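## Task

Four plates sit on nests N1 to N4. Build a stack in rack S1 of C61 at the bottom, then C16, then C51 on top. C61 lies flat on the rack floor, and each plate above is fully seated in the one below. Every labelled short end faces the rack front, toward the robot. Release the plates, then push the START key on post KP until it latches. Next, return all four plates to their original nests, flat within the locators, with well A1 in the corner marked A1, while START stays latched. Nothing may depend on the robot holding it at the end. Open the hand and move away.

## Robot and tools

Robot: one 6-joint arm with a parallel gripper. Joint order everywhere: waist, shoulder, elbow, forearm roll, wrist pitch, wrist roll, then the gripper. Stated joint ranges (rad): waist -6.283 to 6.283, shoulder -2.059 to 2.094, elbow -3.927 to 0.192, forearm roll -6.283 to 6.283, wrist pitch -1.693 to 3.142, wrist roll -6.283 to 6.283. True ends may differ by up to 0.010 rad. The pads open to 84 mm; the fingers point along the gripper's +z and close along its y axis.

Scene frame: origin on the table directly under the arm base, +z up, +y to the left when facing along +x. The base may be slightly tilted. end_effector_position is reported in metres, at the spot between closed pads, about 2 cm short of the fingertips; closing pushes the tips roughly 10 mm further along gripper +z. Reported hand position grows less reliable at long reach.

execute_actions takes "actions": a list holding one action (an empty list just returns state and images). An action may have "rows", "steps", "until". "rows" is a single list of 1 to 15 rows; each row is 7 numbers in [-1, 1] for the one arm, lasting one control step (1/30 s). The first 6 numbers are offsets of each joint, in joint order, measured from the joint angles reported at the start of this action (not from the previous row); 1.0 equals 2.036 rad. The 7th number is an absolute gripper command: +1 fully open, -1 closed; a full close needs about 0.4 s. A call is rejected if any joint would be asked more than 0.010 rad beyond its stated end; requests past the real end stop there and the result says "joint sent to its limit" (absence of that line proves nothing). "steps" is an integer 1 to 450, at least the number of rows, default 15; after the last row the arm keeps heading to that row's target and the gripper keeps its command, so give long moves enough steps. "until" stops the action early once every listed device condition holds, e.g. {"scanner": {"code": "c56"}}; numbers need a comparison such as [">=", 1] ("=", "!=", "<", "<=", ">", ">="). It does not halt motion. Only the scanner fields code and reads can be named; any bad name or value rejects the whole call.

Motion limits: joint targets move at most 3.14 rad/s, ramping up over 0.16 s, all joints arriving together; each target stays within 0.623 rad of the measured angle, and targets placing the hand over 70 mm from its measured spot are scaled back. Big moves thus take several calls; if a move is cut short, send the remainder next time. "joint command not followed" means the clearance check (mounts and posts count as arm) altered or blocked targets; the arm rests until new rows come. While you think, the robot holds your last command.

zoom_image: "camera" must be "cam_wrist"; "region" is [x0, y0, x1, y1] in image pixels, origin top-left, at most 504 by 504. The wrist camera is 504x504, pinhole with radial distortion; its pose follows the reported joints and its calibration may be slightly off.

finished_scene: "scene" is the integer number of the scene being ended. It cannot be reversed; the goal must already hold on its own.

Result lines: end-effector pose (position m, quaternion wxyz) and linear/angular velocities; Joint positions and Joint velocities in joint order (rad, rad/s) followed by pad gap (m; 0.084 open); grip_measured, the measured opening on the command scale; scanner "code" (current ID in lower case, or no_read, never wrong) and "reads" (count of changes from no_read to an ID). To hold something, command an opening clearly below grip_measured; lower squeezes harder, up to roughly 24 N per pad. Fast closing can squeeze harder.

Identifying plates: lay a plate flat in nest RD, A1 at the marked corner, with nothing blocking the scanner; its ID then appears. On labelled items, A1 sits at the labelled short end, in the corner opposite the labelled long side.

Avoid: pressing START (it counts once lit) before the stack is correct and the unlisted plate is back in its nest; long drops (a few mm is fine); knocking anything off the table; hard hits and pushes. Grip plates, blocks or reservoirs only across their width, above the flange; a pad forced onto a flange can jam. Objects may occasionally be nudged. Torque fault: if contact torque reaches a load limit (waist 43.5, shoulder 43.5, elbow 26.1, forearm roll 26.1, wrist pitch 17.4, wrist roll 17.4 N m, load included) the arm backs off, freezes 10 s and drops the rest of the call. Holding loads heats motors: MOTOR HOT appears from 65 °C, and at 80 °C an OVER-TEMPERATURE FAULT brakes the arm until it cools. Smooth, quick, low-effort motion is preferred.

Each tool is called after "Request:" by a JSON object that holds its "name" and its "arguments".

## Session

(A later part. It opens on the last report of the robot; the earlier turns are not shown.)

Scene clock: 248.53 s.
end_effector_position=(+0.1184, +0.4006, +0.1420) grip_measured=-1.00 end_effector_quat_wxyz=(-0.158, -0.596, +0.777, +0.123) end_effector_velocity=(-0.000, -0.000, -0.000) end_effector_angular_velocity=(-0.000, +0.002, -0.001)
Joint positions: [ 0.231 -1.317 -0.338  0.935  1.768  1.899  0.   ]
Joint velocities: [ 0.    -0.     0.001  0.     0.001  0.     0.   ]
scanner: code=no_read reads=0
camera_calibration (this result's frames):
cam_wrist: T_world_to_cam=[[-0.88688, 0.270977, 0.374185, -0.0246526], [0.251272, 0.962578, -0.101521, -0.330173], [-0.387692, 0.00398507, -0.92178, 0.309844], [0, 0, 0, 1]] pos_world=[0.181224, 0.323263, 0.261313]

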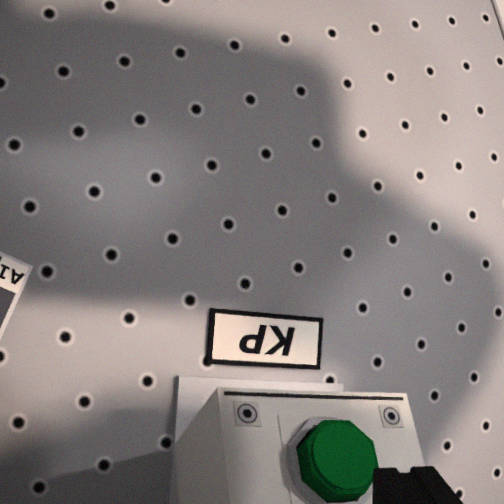

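Request:
{"name": "execute_actions", "arguments": {"actions": [{"rows":[[0.06,-0.0047,0.0355,-0.001,-0.0665,0,-1]],"steps":25}]}}

Scene clock: 254.10 s.
end_effector_position=(+0.1168, +0.3895, +0.1199) grip_measured=-1.00 end_effector_quat_wxyz=(-0.156, -0.605, +0.771, +0.126) end_effector_velocity=(+0.000, -0.000, -0.000) end_effector_angular_velocity=(-0.000, -0.001, -0.000)
Joint positions: [ 0.353 -1.327 -0.266  0.933  1.633  1.899  0.   ]
Joint velocities: [ 0.001  0.     0.    -0.    -0.002  0.     0.   ]
scanner: code=no_read reads=0
camera_calibration (this result's frames):
cam_wrist: T_world_to_cam=[[-0.892164, 0.249175, 0.37677, -0.00599843], [0.231807, 0.968442, -0.0915709, -0.3226], [-0.387697, 0.00564181, -0.921769, 0.288209], [0, 0, 0, 1]] pos_world=[0.181167, 0.312288, 0.238381]

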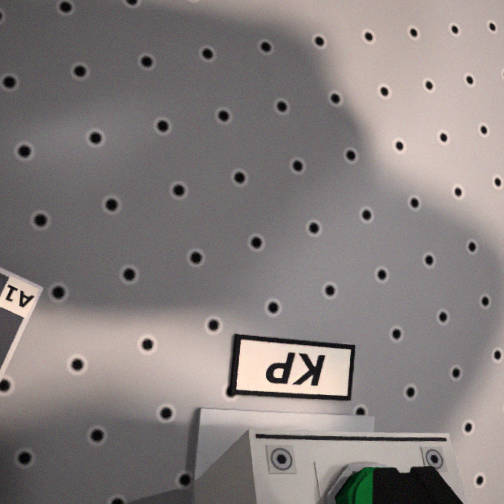

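Request:
{"name": "execute_actions", "arguments": {"actions": [{"rows":[[0.056,0.007,0.0083,0,-0.054,0,-1]],"steps":30}]}}

Scene clock: 256.83 s.
end_effector_position=(+0.1159, +0.3932, +0.1079) grip_measured=-1.00 end_effector_quat_wxyz=(-0.154, -0.621, +0.757, +0.129) end_effector_velocity=(-0.000, -0.000, -0.000) end_effector_angular_velocity=(-0.000, +0.000, -0.000)
Joint positions: [ 0.467 -1.313 -0.249  0.933  1.523  1.899  0.   ]
Joint velocities: [ 0. -0.  0. -0.  0.  0.  0.]
scanner: code=no_read reads=0
camera_calibration (this result's frames):
cam_wrist: T_world_to_cam=[[-0.901128, 0.207426, 0.380713, 0.0137691], [0.193561, 0.978231, -0.0748249, -0.328273], [-0.387945, 0.00626436, -0.921661, 0.276543], [0, 0, 0, 1]] pos_world=[0.183232, 0.316538, 0.225074]

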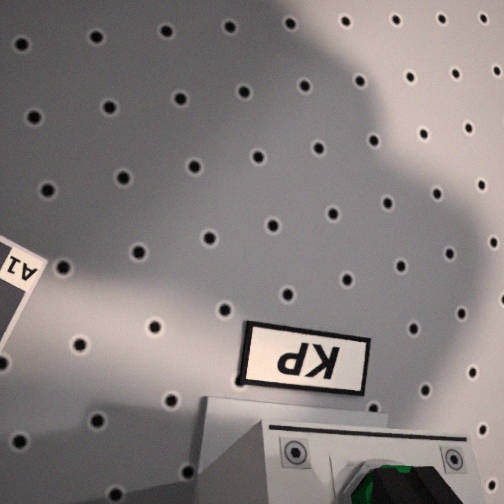

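No contact yet; down more (mix to hold y).

Request:
{"name": "execute_actions", "arguments": {"actions": [{"rows":[[0.035,0.003,0.01,0,-0.036,0,-1]],"steps":30}]}}

Scene clock: 259.50 s.
end_effector_position=(+0.1158, +0.3944, +0.1005) grip_measured=-1.00 end_effector_quat_wxyz=(-0.151, -0.633, +0.748, +0.127) end_effector_velocity=(+0.000, -0.000, -0.000) end_effector_angular_velocity=(-0.000, +0.000, +0.000)
Joint positions: [ 0.538 -1.307 -0.238  0.924  1.45   1.899  0.   ]
Joint velocities: [ 0.001  0.001 -0.    -0.    -0.001  0.     0.   ]
scanner: code=no_read reads=0
camera_calibration (this result's frames):
cam_wrist: T_world_to_cam=[[-0.909688, 0.177903, 0.375259, 0.0294649], [0.164565, 0.984048, -0.0675854, -0.329612], [-0.381296, 0.000273034, -0.924453, 0.271566], [0, 0, 0, 1]] pos_world=[0.184594, 0.319038, 0.217716]

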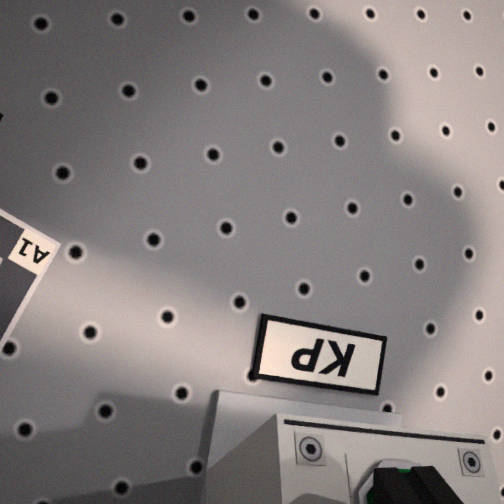

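Contact/bottomed. Back off and look.

Request:
{"name": "execute_actions", "arguments": {"actions": [{"rows":[[-0.151,-0.005,-0.049,0.005,0.156,0,-1]],"steps":30}]}}

Scene clock: 261.03 s.
end_effector_position=(+0.1187, +0.4005, +0.1419) grip_measured=-1.00 end_effector_quat_wxyz=(-0.158, -0.596, +0.778, +0.123) end_effector_velocity=(+0.000, -0.000, -0.000) end_effector_angular_velocity=(-0.000, -0.001, -0.002)
Joint positions: [ 0.23  -1.317 -0.338  0.935  1.767  1.899  0.   ]
Joint velocities: [-0.001 -0.     0.001 -0.    -0.001  0.     0.   ]
scanner: code=no_read reads=0
camera_calibration (this result's frames):
cam_wrist: T_world_to_cam=[[-0.887006, 0.271475, 0.373526, -0.0244416], [0.251744, 0.962438, -0.101677, -0.330116], [-0.387098, 0.00384458, -0.92203, 0.309907], [0, 0, 0, 1]] pos_world=[0.18139, 0.32316, 0.261308]

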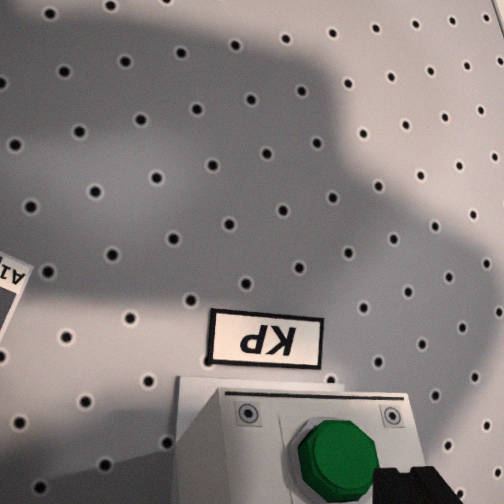

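Request:
{"name": "execute_actions", "arguments": {"actions": [{"rows":[[0.151,-0.0103,0.062,-0.001,-0.152,0,-1]],"steps":40}]}}

Request:
{"name": "execute_actions", "arguments": {"actions": [{"rows":[[0.03,0.004,0.008,0.003,-0.03,0,-1]],"steps":25}]}}

Scene clock: 266.30 s.
end_effector_position=(+0.1092, +0.3904, +0.0991) grip_measured=-1.00 end_effector_quat_wxyz=(-0.152, -0.634, +0.747, +0.132) end_effector_velocity=(-0.000, -0.000, -0.000) end_effector_angular_velocity=(-0.000, +0.001, -0.001)
Joint positions: [ 0.538 -1.338 -0.212  0.931  1.459  1.899  0.   ]
Joint velocities: [ 0.     0.001  0.001  0.001  0.    -0.     0.   ]
scanner: code=no_read reads=0
camera_calibration (this result's frames):
cam_wrist: T_world_to_cam=[[-0.906903, 0.174403, 0.383551, 0.0249087], [0.163199, 0.984653, -0.0618447, -0.325354], [-0.388451, 0.00650794, -0.921447, 0.265785], [0, 0, 0, 1]] pos_world=[0.178932, 0.314287, 0.215232]

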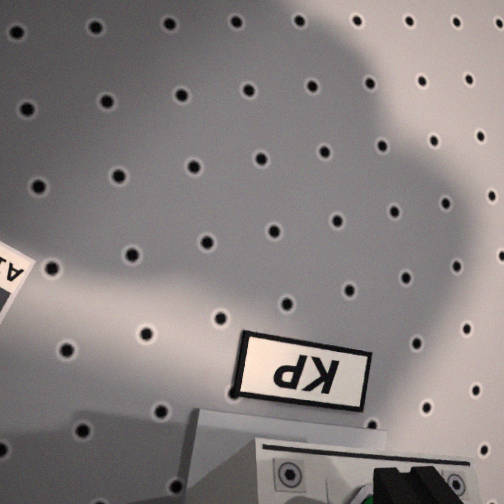

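Scene clock: 267.13 s.
end_effector_position=(+0.1088, +0.3914, +0.0966) grip_measured=-1.00 end_effector_quat_wxyz=(-0.155, -0.651, +0.733, +0.123) end_effector_velocity=(-0.000, -0.001, -0.000) end_effector_angular_velocity=(-0.001, +0.001, +0.000)
Joint positions: [ 0.597 -1.332 -0.219  0.9    1.411  1.899  0.   ]
Joint velocities: [ 0.     0.     0.001 -0.001  0.001 -0.     0.   ]
scanner: code=no_read reads=0
camera_calibration (this result's frames):
cam_wrist: T_world_to_cam=[[-0.916949, 0.133588, 0.375978, 0.0431456], [0.11632, 0.990856, -0.0683729, -0.323142], [-0.381673, -0.0189606, -0.924103, 0.272887], [0, 0, 0, 1]] pos_world=[0.181304, 0.319597, 0.21386]

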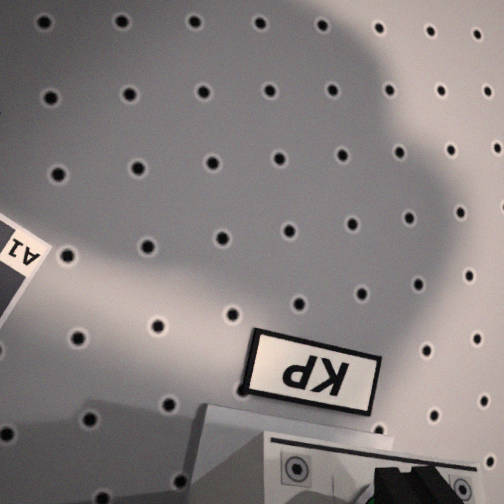

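Request:
{"name": "execute_actions", "arguments": {"actions": []}}

Scene clock: 276.77 s.
end_effector_position=(+0.1088, +0.3914, +0.0966) grip_measured=-1.00 end_effector_quat_wxyz=(-0.155, -0.651, +0.733, +0.123) end_effector_velocity=(+0.000, +0.001, +0.000) end_effector_angular_velocity=(+0.001, -0.001, +0.001)
Joint positions: [ 0.597 -1.332 -0.219  0.9    1.411  1.899  0.   ]
Joint velocities: [-0.    -0.    -0.001  0.001  0.    -0.    -0.   ]
scanner: code=no_read reads=0
camera_calibration (this result's frames):
cam_wrist: T_world_to_cam=[[-0.91695, 0.133574, 0.37598, 0.0431511], [0.116301, 0.990857, -0.0683834, -0.32314], [-0.381676, -0.0189773, -0.924101, 0.272894], [0, 0, 0, 1]] pos_world=[0.181306, 0.3196, 0.21386]

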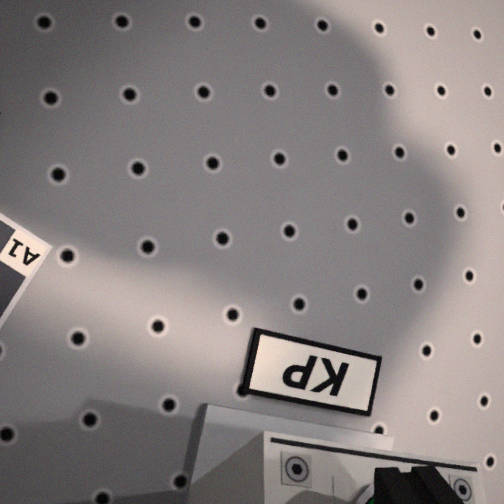

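Back to BV.

Request:
{"name": "execute_actions", "arguments": {"actions": [{"rows":[[-0.18,0.0074,-0.058,0.017,0.175,0,-1]],"steps":30}]}}

Scene clock: 278.77 s.
end_effector_position=(+0.1186, +0.4005, +0.1419) grip_measured=-1.00 end_effector_quat_wxyz=(-0.158, -0.596, +0.777, +0.123) end_effector_velocity=(+0.000, +0.000, +0.000) end_effector_angular_velocity=(-0.000, -0.002, -0.000)
Joint positions: [ 0.231 -1.317 -0.337  0.935  1.767  1.899  0.   ]
Joint velocities: [-0.001 -0.001 -0.001 -0.    -0.     0.001  0.   ]
scanner: code=no_read reads=0
camera_calibration (this result's frames):
cam_wrist: T_world_to_cam=[[-0.886883, 0.271321, 0.373929, -0.0245654], [0.25178, 0.962479, -0.101199, -0.330248], [-0.387356, 0.00439603, -0.92192, 0.30961], [0, 0, 0, 1]] pos_world=[0.181292, 0.323161, 0.2612]

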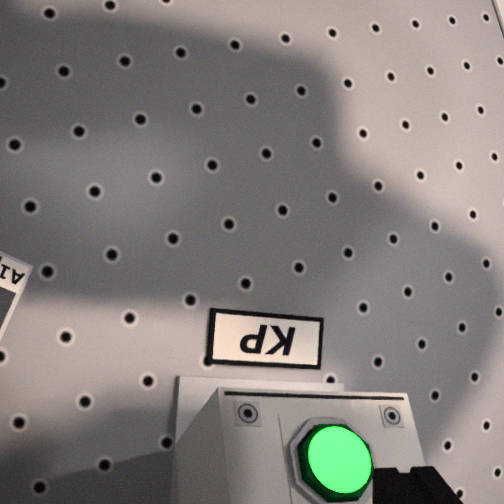

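Request:
{"name": "execute_actions", "arguments": {"actions": [{"rows":[[-0.671,0.406,-0.476,-0.072,0.373,0.05,1]],"steps":45}]}}

Request:
{"name": "execute_actions", "arguments": {"actions": [{"rows":[[0.266,0.36,0.083,0.004,-0.5,0.028,1]],"steps":45}]}}

Scene clock: 281.77 s.
end_effector_position=(+0.2549, +0.3670, +0.4476) grip_measured=+1.00 end_effector_quat_wxyz=(+0.002, -0.193, +0.981, +0.003) end_effector_velocity=(+0.000, -0.000, +0.000) end_effector_angular_velocity=(+0.000, -0.002, -0.001)
Joint positions: [-1.135 -0.491 -1.306  0.789  2.527  2.001  0.084]
Joint velocities: [-0.001  0.001  0.     0.    -0.001 -0.     0.   ]
scanner: code=no_read reads=0
camera_calibration (this result's frames):
cam_wrist: T_world_to_cam=[[-0.36657, 0.93039, -0.000368988, -0.215889], [0.930363, 0.366562, 0.00755901, -0.304283], [0.00716809, 0.00242761, -0.999971, 0.579523], [0, 0, 0, 1]] pos_world=[0.199801, 0.310993, 0.581727]

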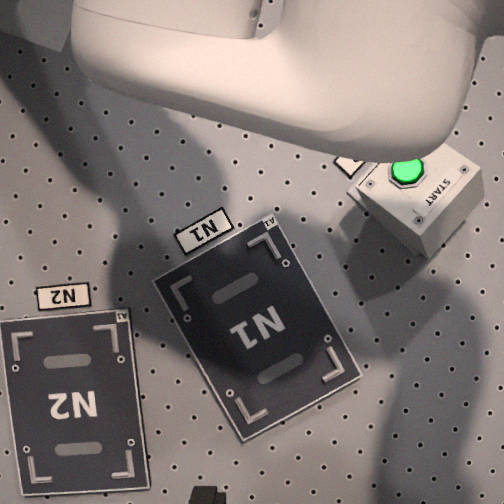

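Scene clock: 283.27 s.
end_effector_position=(+0.4513, +0.0414, +0.2714) grip_measured=+1.00 end_effector_quat_wxyz=(+0.003, -0.036, +0.999, +0.000) end_effector_velocity=(-0.001, -0.001, -0.001) end_effector_angular_velocity=(+0.001, +0.002, -0.002)
Joint positions: [-0.594  0.242 -1.137  0.797  1.509  2.058  0.084]
Joint velocities: [ 0.001  0.002  0.001 -0.    -0.001 -0.    -0.   ]
scanner: code=no_read reads=0
camera_calibration (this result's frames):
cam_wrist: T_world_to_cam=[[-0.0599899, 0.998188, -0.00477624, 0.0190283], [0.998157, 0.0600305, 0.00886874, -0.384587], [0.00913938, -0.0042354, -0.999949, 0.402033], [0, 0, 0, 1]] pos_world=[0.381346, 0.00579596, 0.405514]

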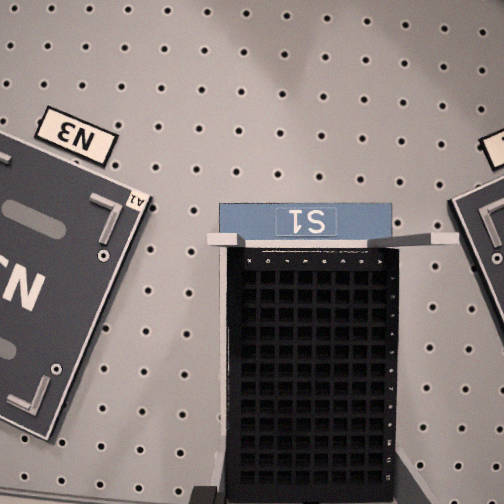

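Request:
{"name": "execute_actions", "arguments": {"actions": [{"rows":[[0.067,0.006,0.077,0.052,-0.093,-0.028,1]],"steps":15}]}}

Request:
{"name": "execute_actions", "arguments": {"actions": [{"rows":[[0.028,0.0035,0.025,0.029,-0.033,-0.011,1],[0.028,0.0035,0.025,0.029,-0.033,-0.011,1],[0.028,0.0035,0.025,0.029,-0.033,-0.011,1],[0.028,0.0035,0.025,0.029,-0.033,-0.011,1],[0.028,0.0035,0.025,0.029,-0.033,-0.011,1],[0.028,0.0035,0.025,0.029,-0.033,-0.011,1],[0.069,0.025,0.035,0.062,-0.066,-0.022,1]],"steps":22}]}}

Scene clock: 286.30 s.
end_effector_position=(+0.4479, +0.0334, +0.1907) grip_measured=+1.00 end_effector_quat_wxyz=(+0.006, -0.035, +0.999, -0.002) end_effector_velocity=(-0.010, -0.003, -0.010) end_effector_angular_velocity=(+0.016, +0.018, -0.022)
Joint positions: [-0.458  0.253 -0.983  0.902  1.319  2.001  0.084]
Joint velocities: [ 0.003  0.009  0.022 -0.     0.002 -0.    -0.   ]
scanner: code=no_read reads=0
camera_calibration (this result's frames):
cam_wrist: T_world_to_cam=[[-0.0565377, 0.998359, -0.00911224, 0.0256774], [0.998292, 0.0566636, 0.0142034, -0.380946], [0.0146964, -0.00829365, -0.999858, 0.318971], [0, 0, 0, 1]] pos_world=[0.377059, -0.00140407, 0.32457]

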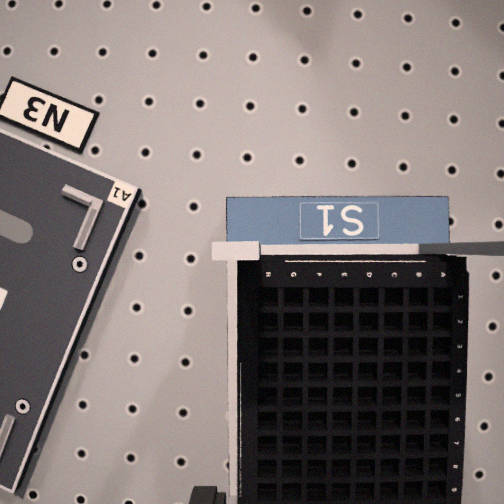

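Scene clock: 287.03 s.
end_effector_position=(+0.4473, +0.0338, +0.1201) grip_measured=+1.00 end_effector_quat_wxyz=(+0.004, -0.031, +1.000, +0.001) end_effector_velocity=(-0.003, -0.000, -0.003) end_effector_angular_velocity=(+0.004, +0.006, -0.005)
Joint positions: [-0.319  0.304 -0.912  1.028  1.185  1.956  0.084]
Joint velocities: [ 0.003  0.003  0.005  0.001 -0.    -0.     0.   ]
scanner: code=no_read reads=0
camera_calibration (this result's frames):
cam_wrist: T_world_to_cam=[[-0.0486547, 0.998809, -0.00376632, 0.0204745], [0.99875, 0.0486944, 0.0112781, -0.378962], [0.0114481, -0.00321287, -0.999929, 0.249704], [0, 0, 0, 1]] pos_world=[0.376626, -0.00119445, 0.254038]

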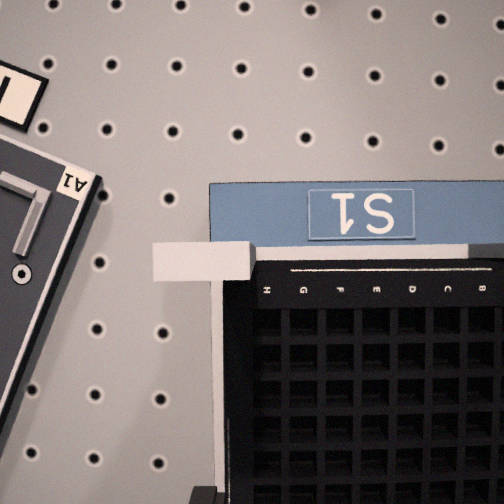

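To top grip.

Request:
{"name": "execute_actions", "arguments": {"actions": [{"rows":[[0.0265,0.015,0.006,0.027,-0.022,-0.011,1]],"steps":18}]}}

Scene clock: 288.30 s.
end_effector_position=(+0.4469, +0.0332, +0.0939) grip_measured=+1.00 end_effector_quat_wxyz=(+0.004, -0.029, +1.000, +0.002) end_effector_velocity=(+0.000, +0.000, -0.000) end_effector_angular_velocity=(+0.000, -0.000, +0.001)
Joint positions: [-0.265  0.334 -0.899  1.083  1.14   1.934  0.084]
Joint velocities: [ 0.001 -0.    -0.001  0.001  0.    -0.     0.   ]
scanner: code=no_read reads=0
camera_calibration (this result's frames):
cam_wrist: T_world_to_cam=[[-0.0459126, 0.998944, -0.00180235, 0.0195329], [0.998888, 0.0459292, 0.0106448, -0.378171], [0.0107164, -0.00131162, -0.999942, 0.223796], [0, 0, 0, 1]] pos_world=[0.376249, -0.00184961, 0.227844]

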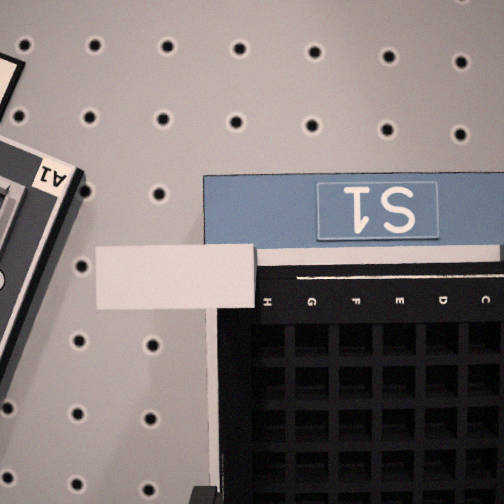

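Request:
{"name": "execute_actions", "arguments": {"actions": [{"rows":[[0.002,0.001,-0.0016,0.002,-0.0015,-0.001,1],[0.002,0.001,-0.0016,0.002,-0.0015,-0.001,1],[0.002,0.001,-0.0016,0.002,-0.0015,-0.001,1],[0.002,0.001,-0.0016,0.002,-0.0015,-0.001,1],[0.002,0.001,-0.0016,0.002,-0.0015,-0.001,1],[0.002,0.001,-0.0016,0.002,-0.0015,-0.001,1],[0.002,0.001,-0.0016,0.002,-0.0015,-0.001,0.3]],"steps":22}]}}

Scene clock: 291.73 s.
end_effector_position=(+0.4483, +0.0334, +0.0930) grip_measured=+0.99 end_effector_quat_wxyz=(+0.005, -0.031, +1.000, +0.001) end_effector_velocity=(+0.000, +0.000, -0.000) end_effector_angular_velocity=(+0.001, +0.001, +0.000)
Joint positions: [-0.262  0.336 -0.902  1.086  1.137  1.932  0.084]
Joint velocities: [ 0.001  0.001 -0.001  0.     0.001  0.    -0.   ]
scanner: code=no_read reads=0
camera_calibration (this result's frames):
cam_wrist: T_world_to_cam=[[-0.0488115, 0.998804, -0.00295237, 0.0208231], [0.998732, 0.0488441, 0.0122122, -0.37971], [0.0123418, -0.00235253, -0.999921, 0.222204], [0, 0, 0, 1]] pos_world=[0.377502, -0.00172885, 0.226885]

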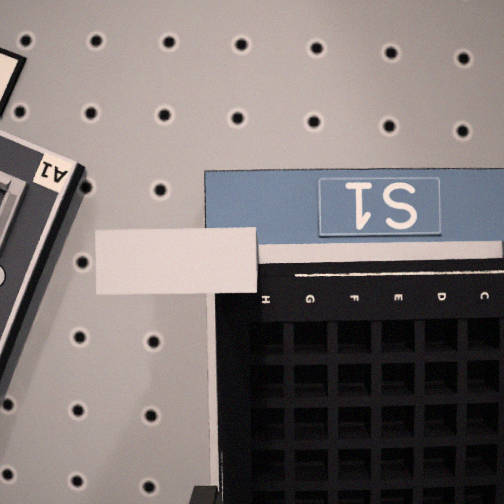

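Request:
{"name": "execute_actions", "arguments": {"actions": [{"rows":[[0,0,0,0,0,0,1],[0,0,0,0,0,0,1],[0,0,0,0,0,0,1],[0,0,0,0,0,0,1],[-0.0035,-0.002,-0.001,-0.0035,0.003,0.0015,1],[-0.0035,-0.002,-0.001,-0.0035,0.003,0.0015,1],[-0.0035,-0.002,-0.001,-0.0035,0.003,0.0015,1],[-0.0035,-0.002,-0.001,-0.0035,0.003,0.0015,1],[-0.0035,-0.002,-0.001,-0.0035,0.003,0.0015,1],[-0.0035,-0.002,-0.001,-0.0035,0.003,0.0015,1],[-0.0035,-0.002,-0.001,-0.0035,0.003,0.0015,1],[-0.0035,-0.002,-0.001,-0.0035,0.003,0.0015,1],[-0.0035,-0.002,-0.001,-0.0035,0.003,0.0015,0.3]],"steps":28}]}}

Scene clock: 299.60 s.
end_effector_position=(+0.4484, +0.0337, +0.0963) grip_measured=+0.97 end_effector_quat_wxyz=(+0.005, -0.031, +0.999, +0.002) end_effector_velocity=(-0.000, -0.000, +0.001) end_effector_angular_velocity=(-0.000, -0.001, -0.001)
Joint positions: [-0.269  0.332 -0.903  1.079  1.144  1.935  0.083]
Joint velocities: [-0.002 -0.001  0.001 -0.001  0.     0.    -0.   ]
scanner: code=no_read reads=0
camera_calibration (this result's frames):
cam_wrist: T_world_to_cam=[[-0.0495547, 0.998769, -0.00230598, 0.0207588], [0.998699, 0.0495788, 0.0119352, -0.37991], [0.0120348, -0.00171154, -0.999926, 0.225569], [0, 0, 0, 1]] pos_world=[0.37773, -0.00151169, 0.230135]

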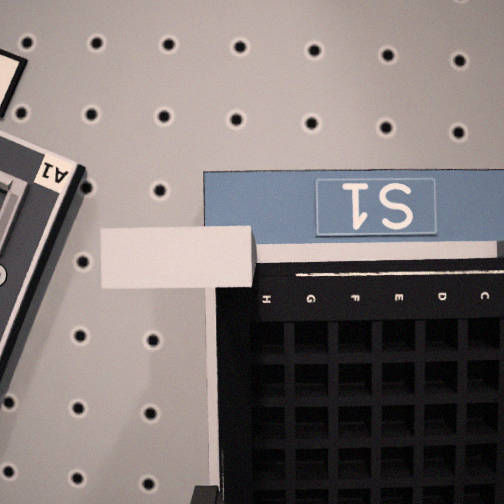

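Request:
{"name": "execute_actions", "arguments": {"actions": [{"rows":[[0,0,0,0,0,0,1],[0,0,0,0,0,0,1],[0,0,0,0,0,0,1],[0,0,0,0,0,0,1],[0,0,0,0,0,0,1],[0,0,0,0,0,0,1],[-0.003,-0.0017,-0.0007,-0.003,0.0025,0.0012,1]],"steps":20}]}}

Scene clock: 301.87 s.
end_effector_position=(+0.4491, +0.0342, +0.0995) grip_measured=+1.00 end_effector_quat_wxyz=(+0.005, -0.032, +0.999, +0.002) end_effector_velocity=(-0.004, -0.002, -0.002) end_effector_angular_velocity=(+0.001, +0.007, -0.006)
Joint positions: [-0.275  0.328 -0.906  1.073  1.149  1.938  0.084]
Joint velocities: [-0.001  0.003  0.006 -0.003  0.     0.    -0.   ]
scanner: code=no_read reads=0
camera_calibration (this result's frames):
cam_wrist: T_world_to_cam=[[-0.051064, 0.998693, -0.00222432, 0.0210087], [0.998612, 0.0510885, 0.0128228, -0.3807], [0.0129196, -0.00156645, -0.999915, 0.228337], [0, 0, 0, 1]] pos_world=[0.378294, -0.00117414, 0.233246]

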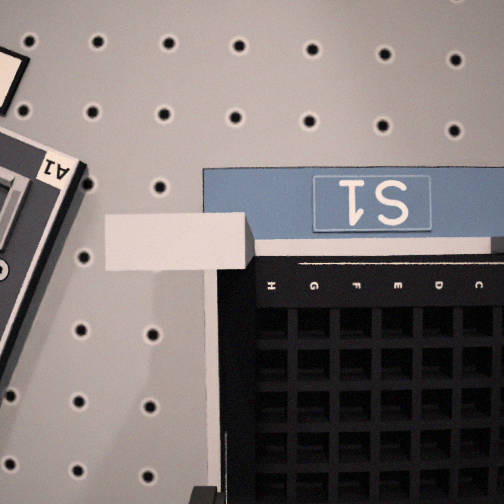

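Freed. Lower 2.5 mm and grip.

Request:
{"name": "execute_actions", "arguments": {"actions": [{"rows":[[0.002,0.0012,0.001,0.002,-0.0017,-0.0008,1],[0.002,0.0012,0.001,0.002,-0.0017,-0.0008,1],[0.002,0.0012,0.001,0.002,-0.0017,-0.0008,1],[0.002,0.0012,0.001,0.002,-0.0017,-0.0008,1],[0.002,0.0012,0.001,0.002,-0.0017,-0.0008,1],[0.002,0.0012,0.001,0.002,-0.0017,-0.0008,1],[0.002,0.0012,0.001,0.002,-0.0017,-0.0008,1],[0.002,0.0012,0.001,0.002,-0.0017,-0.0008,0.3]],"steps":22}]}}

Scene clock: 304.90 s.
end_effector_position=(+0.4484, +0.0337, +0.0973) grip_measured=+0.93 end_effector_quat_wxyz=(+0.005, -0.031, +1.000, +0.002) end_effector_velocity=(+0.000, +0.000, +0.000) end_effector_angular_velocity=(+0.001, -0.000, +0.001)
Joint positions: [-0.271  0.33  -0.903  1.077  1.145  1.936  0.082]
Joint velocities: [ 0.    -0.    -0.001  0.     0.001 -0.     0.   ]
scanner: code=no_read reads=0
camera_calibration (this result's frames):
cam_wrist: T_world_to_cam=[[-0.0493991, 0.998776, -0.00238324, 0.020711], [0.998703, 0.0494246, 0.0122299, -0.3799], [0.0123327, -0.001776, -0.999922, 0.226453], [0, 0, 0, 1]] pos_world=[0.377638, -0.00150702, 0.231131]

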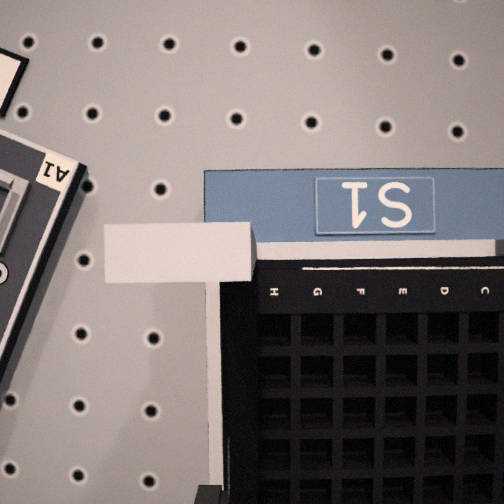

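Request:
{"name": "execute_actions", "arguments": {"actions": [{"rows":[[-0.022,-0.013,-0.004,-0.024,0.02,0.011,0.3],[-0.022,-0.013,-0.004,-0.024,0.02,0.011,0.3],[-0.022,-0.013,-0.004,-0.024,0.02,0.011,0.3],[-0.022,-0.013,-0.004,-0.024,0.02,0.011,0.3],[-0.022,-0.013,-0.004,-0.024,0.02,0.011,0.3],[-0.063,-0.034,-0.014,-0.057,0.053,0.022,0.3],[-0.063,-0.034,-0.014,-0.057,0.053,0.022,0.3],[-0.063,-0.034,-0.014,-0.057,0.053,0.022,0.3],[-0.063,-0.034,-0.014,-0.057,0.053,0.022,0.3],[-0.063,-0.034,-0.014,-0.057,0.053,0.022,0.3],[-0.091,-0.037,-0.039,-0.086,0.085,0.032,0.3],[-0.091,-0.037,-0.039,-0.086,0.085,0.032,0.3],[-0.091,-0.037,-0.039,-0.086,0.085,0.032,0.3],[-0.091,-0.037,-0.039,-0.086,0.085,0.032,0.3],[-0.159,-0.043,-0.115,-0.138,0.178,0.06,0.3]],"steps":32}]}}

Request:
{"name": "execute_actions", "arguments": {"actions": [{"rows":[[0.066,-0.274,0.172,0.03,0.029,-0.08,0.3]],"steps":30}]}}

Scene clock: 309.87 s.
end_effector_position=(+0.4510, +0.0410, +0.2708) grip_measured=+0.93 end_effector_quat_wxyz=(+0.003, -0.036, +0.999, +0.001) end_effector_velocity=(+0.004, -0.001, +0.007) end_effector_angular_velocity=(-0.015, -0.013, +0.005)
Joint positions: [-0.594  0.243 -1.137  0.796  1.508  2.058  0.082]
Joint velocities: [-0.006 -0.003 -0.011 -0.001 -0.006  0.001  0.   ]
scanner: code=no_read reads=0
camera_calibration (this result's frames):
cam_wrist: T_world_to_cam=[[-0.0590213, 0.998247, -0.00433513, 0.0189017], [0.998222, 0.0590548, 0.00805529, -0.384001], [0.00829718, -0.00385199, -0.999958, 0.40187], [0, 0, 0, 1]] pos_world=[0.3811, 0.00535658, 0.405028]

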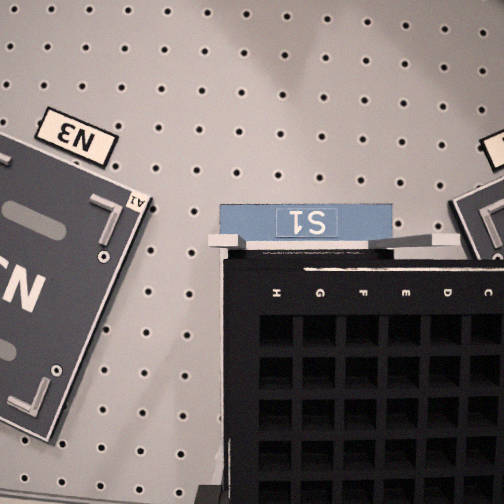

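Scene clock: 310.87 s.
end_effector_position=(+0.3921, +0.2016, +0.2428) grip_measured=+0.93 end_effector_quat_wxyz=(+0.000, -0.230, +0.973, -0.000) end_effector_velocity=(+0.000, +0.001, +0.000) end_effector_angular_velocity=(-0.001, -0.000, +0.003)
Joint positions: [-0.459 -0.314 -0.787  0.857  1.567  1.895  0.082]
Joint velocities: [ 0.001 -0.003 -0.     0.     0.001 -0.    -0.   ]
scanner: code=no_read reads=0
camera_calibration (this result's frames):
cam_wrist: T_world_to_cam=[[-0.435726, 0.900061, -0.00582256, 0.0228402], [0.900063, 0.435748, 0.00323264, -0.370799], [0.00544674, -0.00383213, -0.999978, 0.376039], [0, 0, 0, 1]] pos_world=[0.341646, 0.142458, 0.377362]

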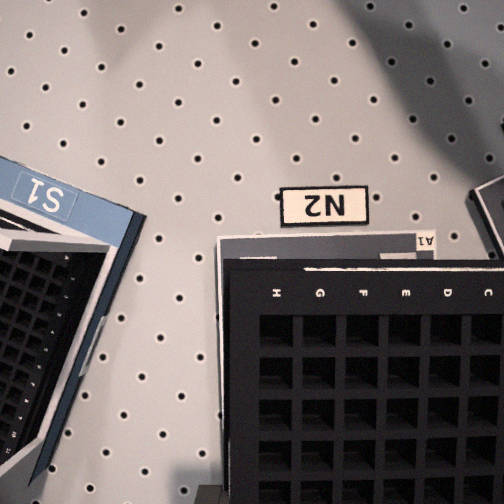

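To z.062: Δ[.518,.089,.224,.326,-.52,-.062].

Request:
{"name": "execute_actions", "arguments": {"actions": [{"rows":[[0.254,0.044,0.11,0.16,-0.255,-0.03,0.3]],"steps":30}]}}

Request:
{"name": "execute_actions", "arguments": {"actions": [{"rows":[[0.026,0.019,-0.0017,0.027,-0.024,-0.012,0.3]],"steps":20}]}}

Scene clock: 313.30 s.
end_effector_position=(+0.3927, +0.2079, +0.0624) grip_measured=+0.93 end_effector_quat_wxyz=(+0.002, -0.239, +0.971, -0.000) end_effector_velocity=(-0.001, +0.000, -0.001) end_effector_angular_velocity=(+0.001, +0.003, +0.000)
Joint positions: [ 0.057 -0.225 -0.563  1.183  1.048  1.834  0.082]
Joint velocities: [ 0.002  0.001  0.     0.     0.001 -0.     0.   ]
scanner: code=no_read reads=0
camera_calibration (this result's frames):
cam_wrist: T_world_to_cam=[[-0.452164, 0.891903, -0.00752303, 0.0246102], [0.891884, 0.452213, 0.00686465, -0.373984], [0.00952461, -0.00360572, -0.999948, 0.194049], [0, 0, 0, 1]] pos_world=[0.34283, 0.14787, 0.196792]

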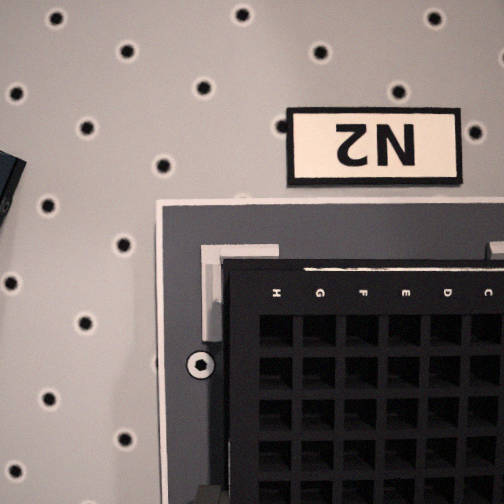

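Scene clock: 313.97 s.
end_effector_position=(+0.3942, +0.2077, +0.0439) grip_measured=+0.94 end_effector_quat_wxyz=(+0.004, -0.238, +0.971, -0.000) end_effector_velocity=(+0.000, -0.000, -0.000) end_effector_angular_velocity=(-0.000, -0.000, -0.000)
Joint positions: [ 0.11  -0.187 -0.566  1.238  1.     1.81   0.082]
Joint velocities: [ 0.001  0.001 -0.001  0.001 -0.001 -0.     0.   ]
scanner: code=no_read reads=0
camera_calibration (this result's frames):
cam_wrist: T_world_to_cam=[[-0.451147, 0.892414, -0.0080032, 0.024835], [0.892346, 0.451213, 0.0111727, -0.375182], [0.0135819, -0.00210108, -0.999906, 0.173568], [0, 0, 0, 1]] pos_world=[0.343639, 0.147489, 0.177942]

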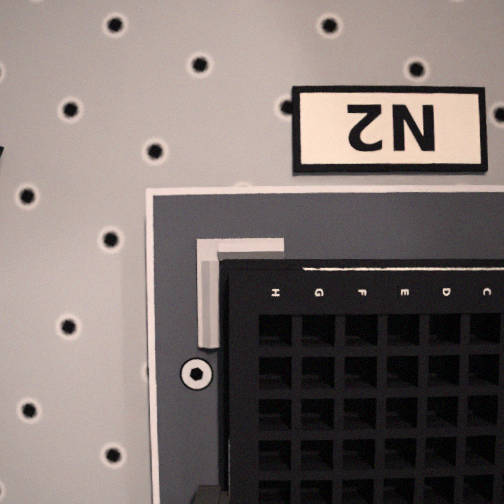

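Lower 2 mm, release, lift.

Request:
{"name": "execute_actions", "arguments": {"actions": [{"rows":[[0.003,0.002,0,0.003,-0.003,-0.0013,0.3],[0.003,0.002,0,0.003,-0.003,-0.0013,0.3],[0.003,0.002,0,0.003,-0.003,-0.0013,0.3],[0.003,0.002,0,0.003,-0.003,-0.0013,0.3],[0.003,0.002,0,0.003,-0.003,-0.0013,0.3],[0.003,0.002,0,0.003,-0.003,-0.0013,0.3],[0.003,0.002,0,0.003,-0.003,-0.0013,1],[0.003,0.002,0,0.003,-0.003,-0.0013,1],[0.003,0.002,0,0.003,-0.003,-0.0013,1],[0.003,0.002,0,0.003,-0.003,-0.0013,1],[0.003,0.002,0,0.003,-0.003,-0.0013,1],[0.003,0.002,0,0.003,-0.003,-0.0013,1],[0.003,0.002,0,0.003,-0.003,-0.0013,1],[0.003,0.002,0,0.003,-0.003,-0.0013,1],[-0.026,-0.019,0.0017,-0.027,0.024,0.012,1]],"steps":30}]}}

Request:
{"name": "execute_actions", "arguments": {"actions": [{"rows":[[-0.254,-0.044,-0.11,-0.16,0.255,0.03,1]],"steps":28}]}}

Scene clock: 317.97 s.
end_effector_position=(+0.3925, +0.2080, +0.0623) grip_measured=+1.00 end_effector_quat_wxyz=(+0.002, -0.239, +0.971, -0.000) end_effector_velocity=(+0.001, +0.000, +0.001) end_effector_angular_velocity=(-0.000, -0.001, +0.002)
Joint positions: [ 0.058 -0.225 -0.563  1.183  1.049  1.834  0.084]
Joint velocities: [-0.001 -0.002 -0.001 -0.001  0.001  0.     0.   ]
scanner: code=no_read reads=0
camera_calibration (this result's frames):
cam_wrist: T_world_to_cam=[[-0.452322, 0.891827, -0.00702062, 0.0245052], [0.89181, 0.452364, 0.00648279, -0.373806], [0.0089574, -0.00332876, -0.999954, 0.194131], [0, 0, 0, 1]] pos_world=[0.342709, 0.147888, 0.196717]

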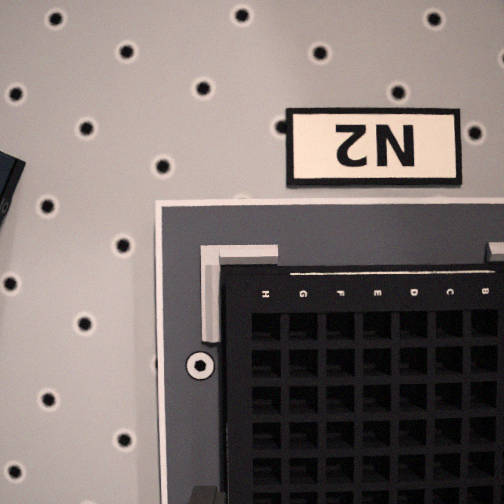

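Scene clock: 318.90 s.
end_effector_position=(+0.3919, +0.2017, +0.2426) grip_measured=+1.00 end_effector_quat_wxyz=(+0.000, -0.230, +0.973, +0.000) end_effector_velocity=(+0.000, -0.000, +0.002) end_effector_angular_velocity=(-0.003, -0.003, +0.001)
Joint positions: [-0.459 -0.314 -0.786  0.857  1.568  1.895  0.084]
Joint velocities: [-0.003 -0.001 -0.002 -0.001  0.    -0.     0.   ]
scanner: code=no_read reads=0
camera_calibration (this result's frames):
cam_wrist: T_world_to_cam=[[-0.43582, 0.900019, -0.00510289, 0.0225401], [0.900021, 0.435837, 0.00275725, -0.370536], [0.00470561, -0.00339104, -0.999983, 0.376036], [0, 0, 0, 1]] pos_world=[0.341544, 0.142482, 0.377167]

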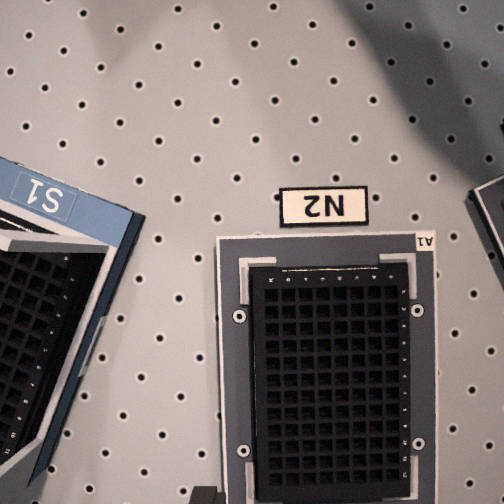

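Request:
{"name": "execute_actions", "arguments": {"actions": [{"rows":[[-0.066,0.273,-0.1725,-0.03,-0.03,0.08,1]],"steps":30}]}}

Request:
{"name": "execute_actions", "arguments": {"actions": [{"rows":[[0.067,0.006,0.077,0.052,-0.093,-0.028,1],[0.067,0.006,0.077,0.052,-0.093,-0.028,1],[0.067,0.006,0.077,0.052,-0.093,-0.028,1],[0.067,0.006,0.077,0.052,-0.093,-0.028,1],[0.067,0.006,0.077,0.052,-0.093,-0.028,1],[0.067,0.006,0.077,0.052,-0.093,-0.028,1],[0.067,0.006,0.077,0.052,-0.093,-0.028,1],[0.095,0.009,0.101,0.081,-0.125,-0.038,1],[0.095,0.009,0.101,0.081,-0.125,-0.038,1],[0.095,0.009,0.101,0.081,-0.125,-0.038,1],[0.095,0.009,0.101,0.081,-0.125,-0.038,1],[0.137,0.03,0.111,0.114,-0.158,-0.049,1],[0.137,0.03,0.111,0.114,-0.158,-0.049,1],[0.137,0.03,0.111,0.114,-0.158,-0.049,1],[0.159,0.043,0.115,0.138,-0.178,-0.06,1]],"steps":32}]}}

Scene clock: 323.03 s.
end_effector_position=(+0.4517, +0.0413, +0.2716) grip_measured=+1.00 end_effector_quat_wxyz=(+0.003, -0.037, +0.999, -0.001) end_effector_velocity=(-0.000, -0.001, -0.000) end_effector_angular_velocity=(+0.001, +0.000, -0.002)
Joint positions: [-0.593  0.241 -1.137  0.796  1.507  2.058  0.084]
Joint velocities: [-0.001  0.003 -0.001  0.    -0.     0.    -0.   ]
scanner: code=no_read reads=0
camera_calibration (this result's frames):
cam_wrist: T_world_to_cam=[[-0.0612907, 0.998093, -0.00735717, 0.0204301], [0.99807, 0.0613597, 0.00954696, -0.385157], [0.00998019, -0.00675783, -0.999927, 0.401989], [0, 0, 0, 1]] pos_world=[0.381654, 0.00595861, 0.405787]

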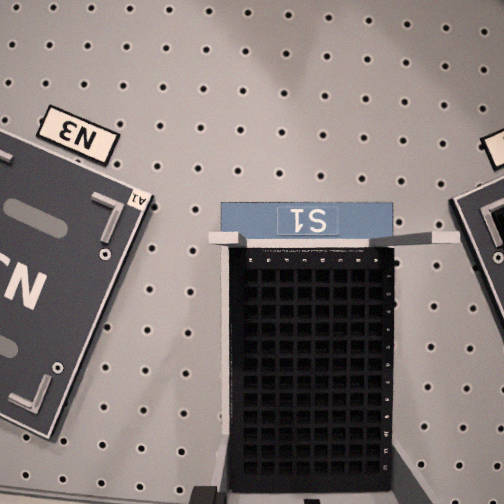

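Scene clock: 324.10 s.
end_effector_position=(+0.4490, +0.0343, +0.0977) grip_measured=+1.00 end_effector_quat_wxyz=(+0.005, -0.032, +0.999, +0.001) end_effector_velocity=(-0.000, +0.000, -0.001) end_effector_angular_velocity=(+0.002, +0.002, +0.000)
Joint positions: [-0.27   0.328 -0.903  1.077  1.144  1.936  0.084]
Joint velocities: [ 0.003  0.001 -0.     0.001  0.    -0.    -0.   ]
scanner: code=no_read reads=0
camera_calibration (this result's frames):
cam_wrist: T_world_to_cam=[[-0.0519258, 0.998643, -0.00391407, 0.0214127], [0.998562, 0.051973, 0.0131349, -0.380662], [0.0133205, -0.00322641, -0.999906, 0.226434], [0, 0, 0, 1]] pos_world=[0.378211, -0.000868879, 0.231496]

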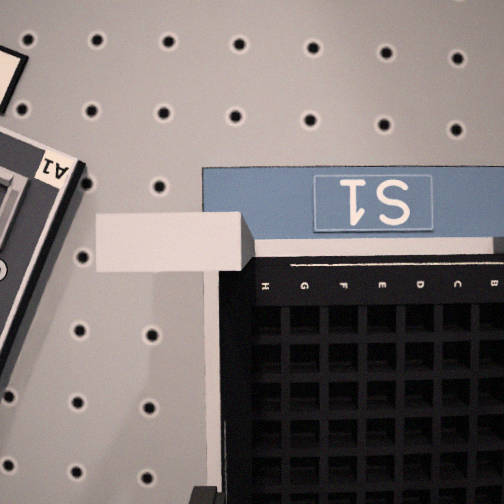

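Request:
{"name": "execute_actions", "arguments": {"actions": [{"rows":[[0.0125,0.009,0.002,0.015,-0.0125,-0.006,1]],"steps":16}]}}

Scene clock: 325.77 s.
end_effector_position=(+0.4493, +0.0324, +0.0851) grip_measured=+1.00 end_effector_quat_wxyz=(+0.007, -0.030, +1.000, -0.000) end_effector_velocity=(-0.001, +0.000, -0.001) end_effector_angular_velocity=(+0.002, +0.001, -0.000)
Joint positions: [-0.245  0.346 -0.899  1.108  1.119  1.924  0.084]
Joint velocities: [ 0.001  0.     0.001  0.     0.001 -0.    -0.   ]
scanner: code=no_read reads=0
camera_calibration (this result's frames):
cam_wrist: T_world_to_cam=[[-0.0479866, 0.99883, -0.00592602, 0.021661], [0.998706, 0.048079, 0.0165826, -0.38097], [0.0168481, -0.00512261, -0.999845, 0.212263], [0, 0, 0, 1]] pos_world=[0.377941, -0.00223167, 0.218676]

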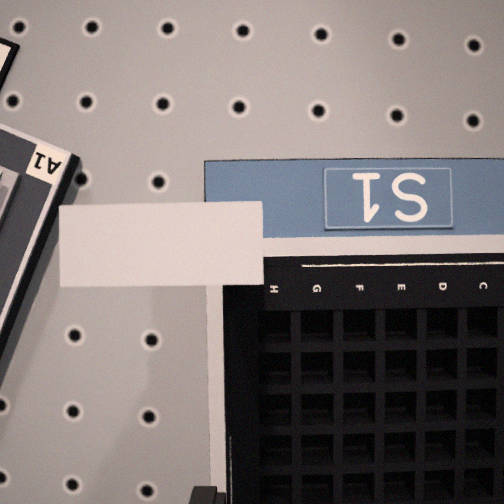

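q3 +.002 rad (x−1, z−1), grip.

Request:
{"name": "execute_actions", "arguments": {"actions": [{"rows":[[0,0,0.001,0,0,0,1],[0,0,0.001,0,0,0,1],[0,0,0.001,0,0,0,1],[0,0,0.001,0,0,0,1],[0,0,0.001,0,0,0,1],[0,0,0.001,0,0,0,1],[0,0,0.001,0,0,0,0.3]],"steps":20}]}}

Scene clock: 327.57 s.
end_effector_position=(+0.4484, +0.0322, +0.0847) grip_measured=+0.93 end_effector_quat_wxyz=(+0.007, -0.030, +1.000, +0.000) end_effector_velocity=(-0.000, -0.000, -0.000) end_effector_angular_velocity=(+0.000, +0.000, -0.001)
Joint positions: [-0.245  0.346 -0.897  1.108  1.119  1.923  0.082]
Joint velocities: [ 0.     0.     0.001  0.    -0.     0.     0.   ]
scanner: code=no_read reads=0
camera_calibration (this result's frames):
cam_wrist: T_world_to_cam=[[-0.0464351, 0.998906, -0.00549548, 0.0210854], [0.998794, 0.0465162, 0.0156819, -0.379977], [0.0159204, -0.00476066, -0.999862, 0.212333], [0, 0, 0, 1]] pos_world=[0.377118, -0.00237645, 0.218378]

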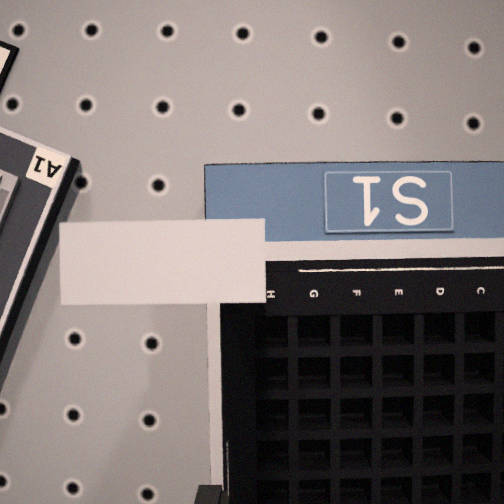

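Request:
{"name": "execute_actions", "arguments": {"actions": [{"rows":[[-0.035,-0.021,-0.006,-0.039,0.032,0.017,0.3],[-0.035,-0.021,-0.006,-0.039,0.032,0.017,0.3],[-0.035,-0.021,-0.006,-0.039,0.032,0.017,0.3],[-0.035,-0.021,-0.006,-0.039,0.032,0.017,0.3],[-0.035,-0.021,-0.006,-0.039,0.032,0.017,0.3],[-0.035,-0.021,-0.006,-0.039,0.032,0.017,0.3],[-0.076,-0.042,-0.017,-0.072,0.066,0.028,0.3],[-0.076,-0.042,-0.017,-0.072,0.066,0.028,0.3],[-0.076,-0.042,-0.017,-0.072,0.066,0.028,0.3],[-0.076,-0.042,-0.017,-0.072,0.066,0.028,0.3],[-0.104,-0.045,-0.041,-0.101,0.098,0.039,0.3],[-0.104,-0.045,-0.041,-0.101,0.098,0.039,0.3],[-0.104,-0.045,-0.041,-0.101,0.098,0.039,0.3],[-0.104,-0.045,-0.041,-0.101,0.098,0.039,0.3],[-0.171,-0.051,-0.118,-0.153,0.191,0.066,0.3]],"steps":34}]}}

Request:
{"name": "execute_actions", "arguments": {"actions": [{"rows":[[-0.078,0.208,-0.083,-0.043,-0.055,0.077,0.3]],"steps":28}]}}

Request:
{"name": "execute_actions", "arguments": {"actions": [{"rows":[[0.15,0.09,0.06,0.16,-0.145,-0.07,0.3]],"steps":30}]}}

Scene clock: 332.03 s.
end_effector_position=(+0.4513, +0.0413, +0.2706) grip_measured=+0.93 end_effector_quat_wxyz=(+0.002, -0.037, +0.999, +0.000) end_effector_velocity=(+0.000, -0.001, +0.002) end_effector_angular_velocity=(-0.004, -0.004, -0.000)
Joint positions: [-0.592  0.243 -1.137  0.796  1.508  2.058  0.081]
Joint velocities: [-0.004 -0.    -0.002 -0.001 -0.001 -0.    -0.   ]
scanner: code=no_read reads=0
camera_calibration (this result's frames):
cam_wrist: T_world_to_cam=[[-0.0605762, 0.998151, -0.00500061, 0.0194412], [0.998134, 0.0606123, 0.00740721, -0.384185], [0.00769661, -0.00454258, -0.99996, 0.401973], [0, 0, 0, 1]] pos_world=[0.381552, 0.00570712, 0.4049]

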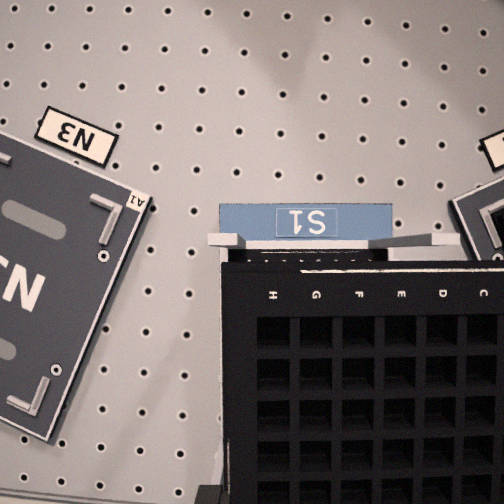

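Scene clock: 332.97 s.
end_effector_position=(+0.4010, -0.1348, +0.2558) grip_measured=+0.93 end_effector_quat_wxyz=(+0.002, +0.168, +0.986, -0.001) end_effector_velocity=(-0.000, -0.001, +0.000) end_effector_angular_velocity=(-0.001, -0.001, -0.001)
Joint positions: [-0.751  0.665 -1.306  0.709  1.396  2.215  0.081]
Joint velocities: [-0.001  0.003 -0.002 -0.    -0.001 -0.     0.   ]
scanner: code=no_read reads=0
camera_calibration (this result's frames):
cam_wrist: T_world_to_cam=[[0.343846, 0.939004, -0.00644899, 0.0223095], [0.939019, -0.34381, 0.00609811, -0.3537], [0.00350893, -0.00815254, -0.999961, 0.387883], [0, 0, 0, 1]] pos_world=[0.323099, -0.139392, 0.390169]

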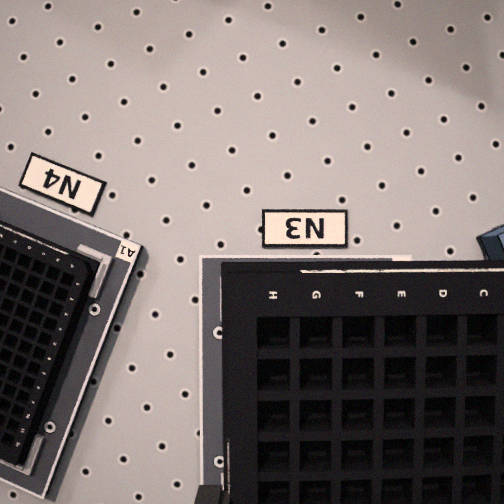

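Scene clock: 333.97 s.
end_effector_position=(+0.4145, -0.1452, +0.0709) grip_measured=+0.93 end_effector_quat_wxyz=(+0.002, +0.171, +0.985, +0.005) end_effector_velocity=(-0.001, +0.000, -0.001) end_effector_angular_velocity=(+0.001, +0.003, -0.001)
Joint positions: [-0.446  0.848 -1.184  1.034  1.101  2.072  0.081]
Joint velocities: [ 0.002  0.002  0.001 -0.    -0.     0.    -0.   ]
scanner: code=no_read reads=0
camera_calibration (this result's frames):
cam_wrist: T_world_to_cam=[[0.348536, 0.937286, 0.00422075, 0.0233385], [0.937271, -0.348556, 0.00555981, -0.3688], [0.0066823, 0.00201819, -0.999976, 0.203044], [0, 0, 0, 1]] pos_world=[0.336175, -0.150832, 0.204991]

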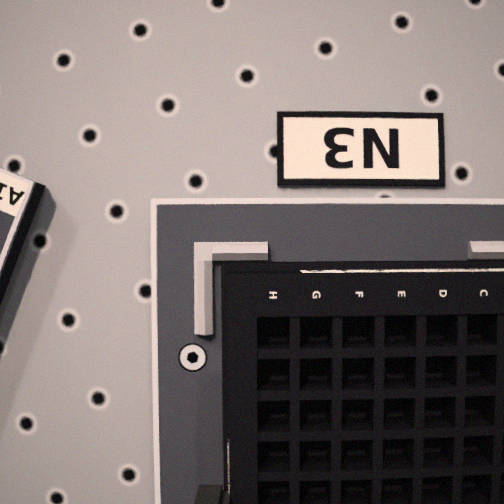

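Go to A3 first.

Request:
{"name": "execute_actions", "arguments": {"actions": [{"rows":[[0.0177,0.0147,-0.0005,0.022,-0.017,-0.008,0.3]],"steps":18}]}}

Scene clock: 335.57 s.
end_effector_position=(+0.4142, -0.1492, +0.0512) grip_measured=+0.93 end_effector_quat_wxyz=(+0.004, +0.174, +0.985, -0.000) end_effector_velocity=(+0.000, +0.000, -0.000) end_effector_angular_velocity=(+0.000, +0.000, +0.000)
Joint positions: [-0.41   0.878 -1.185  1.079  1.066  2.056  0.081]
Joint velocities: [ 0.001  0.001 -0.     0.    -0.    -0.     0.   ]
scanner: code=no_read reads=0
camera_calibration (this result's frames):
cam_wrist: T_world_to_cam=[[0.354229, 0.935146, -0.00482651, 0.025041], [0.935121, -0.354163, 0.0108727, -0.369933], [0.00845817, -0.00836479, -0.999929, 0.181051], [0, 0, 0, 1]] pos_world=[0.335531, -0.152919, 0.185181]

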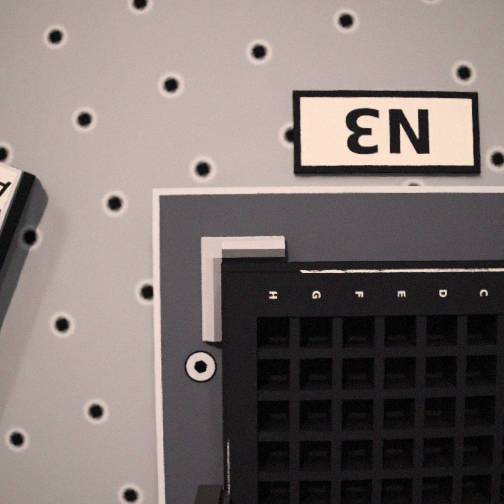

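Request:
{"name": "execute_actions", "arguments": {"actions": [{"rows":[[0.0075,0.0035,0.0005,0.008,-0.0055,-0.003,0.3]],"steps":18}]}}

Scene clock: 336.90 s.
end_effector_position=(+0.4146, -0.1490, +0.0447) grip_measured=+0.94 end_effector_quat_wxyz=(+0.004, +0.173, +0.985, -0.002) end_effector_velocity=(+0.000, -0.000, -0.000) end_effector_angular_velocity=(-0.001, +0.000, +0.000)
Joint positions: [-0.396  0.885 -1.184  1.095  1.055  2.05   0.082]
Joint velocities: [ 0.001  0.001 -0.     0.001 -0.002 -0.     0.   ]
scanner: code=no_read reads=0
camera_calibration (this result's frames):
cam_wrist: T_world_to_cam=[[0.353424, 0.935428, -0.00812053, 0.0252174], [0.935424, -0.353316, 0.0122477, -0.370224], [0.00858776, -0.0119248, -0.999892, 0.173963], [0, 0, 0, 1]] pos_world=[0.33591, -0.152321, 0.178684]

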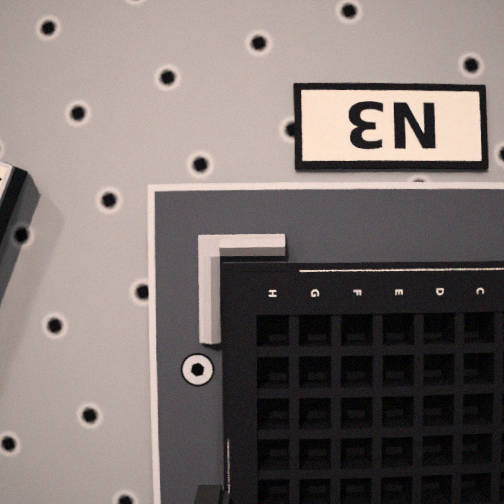

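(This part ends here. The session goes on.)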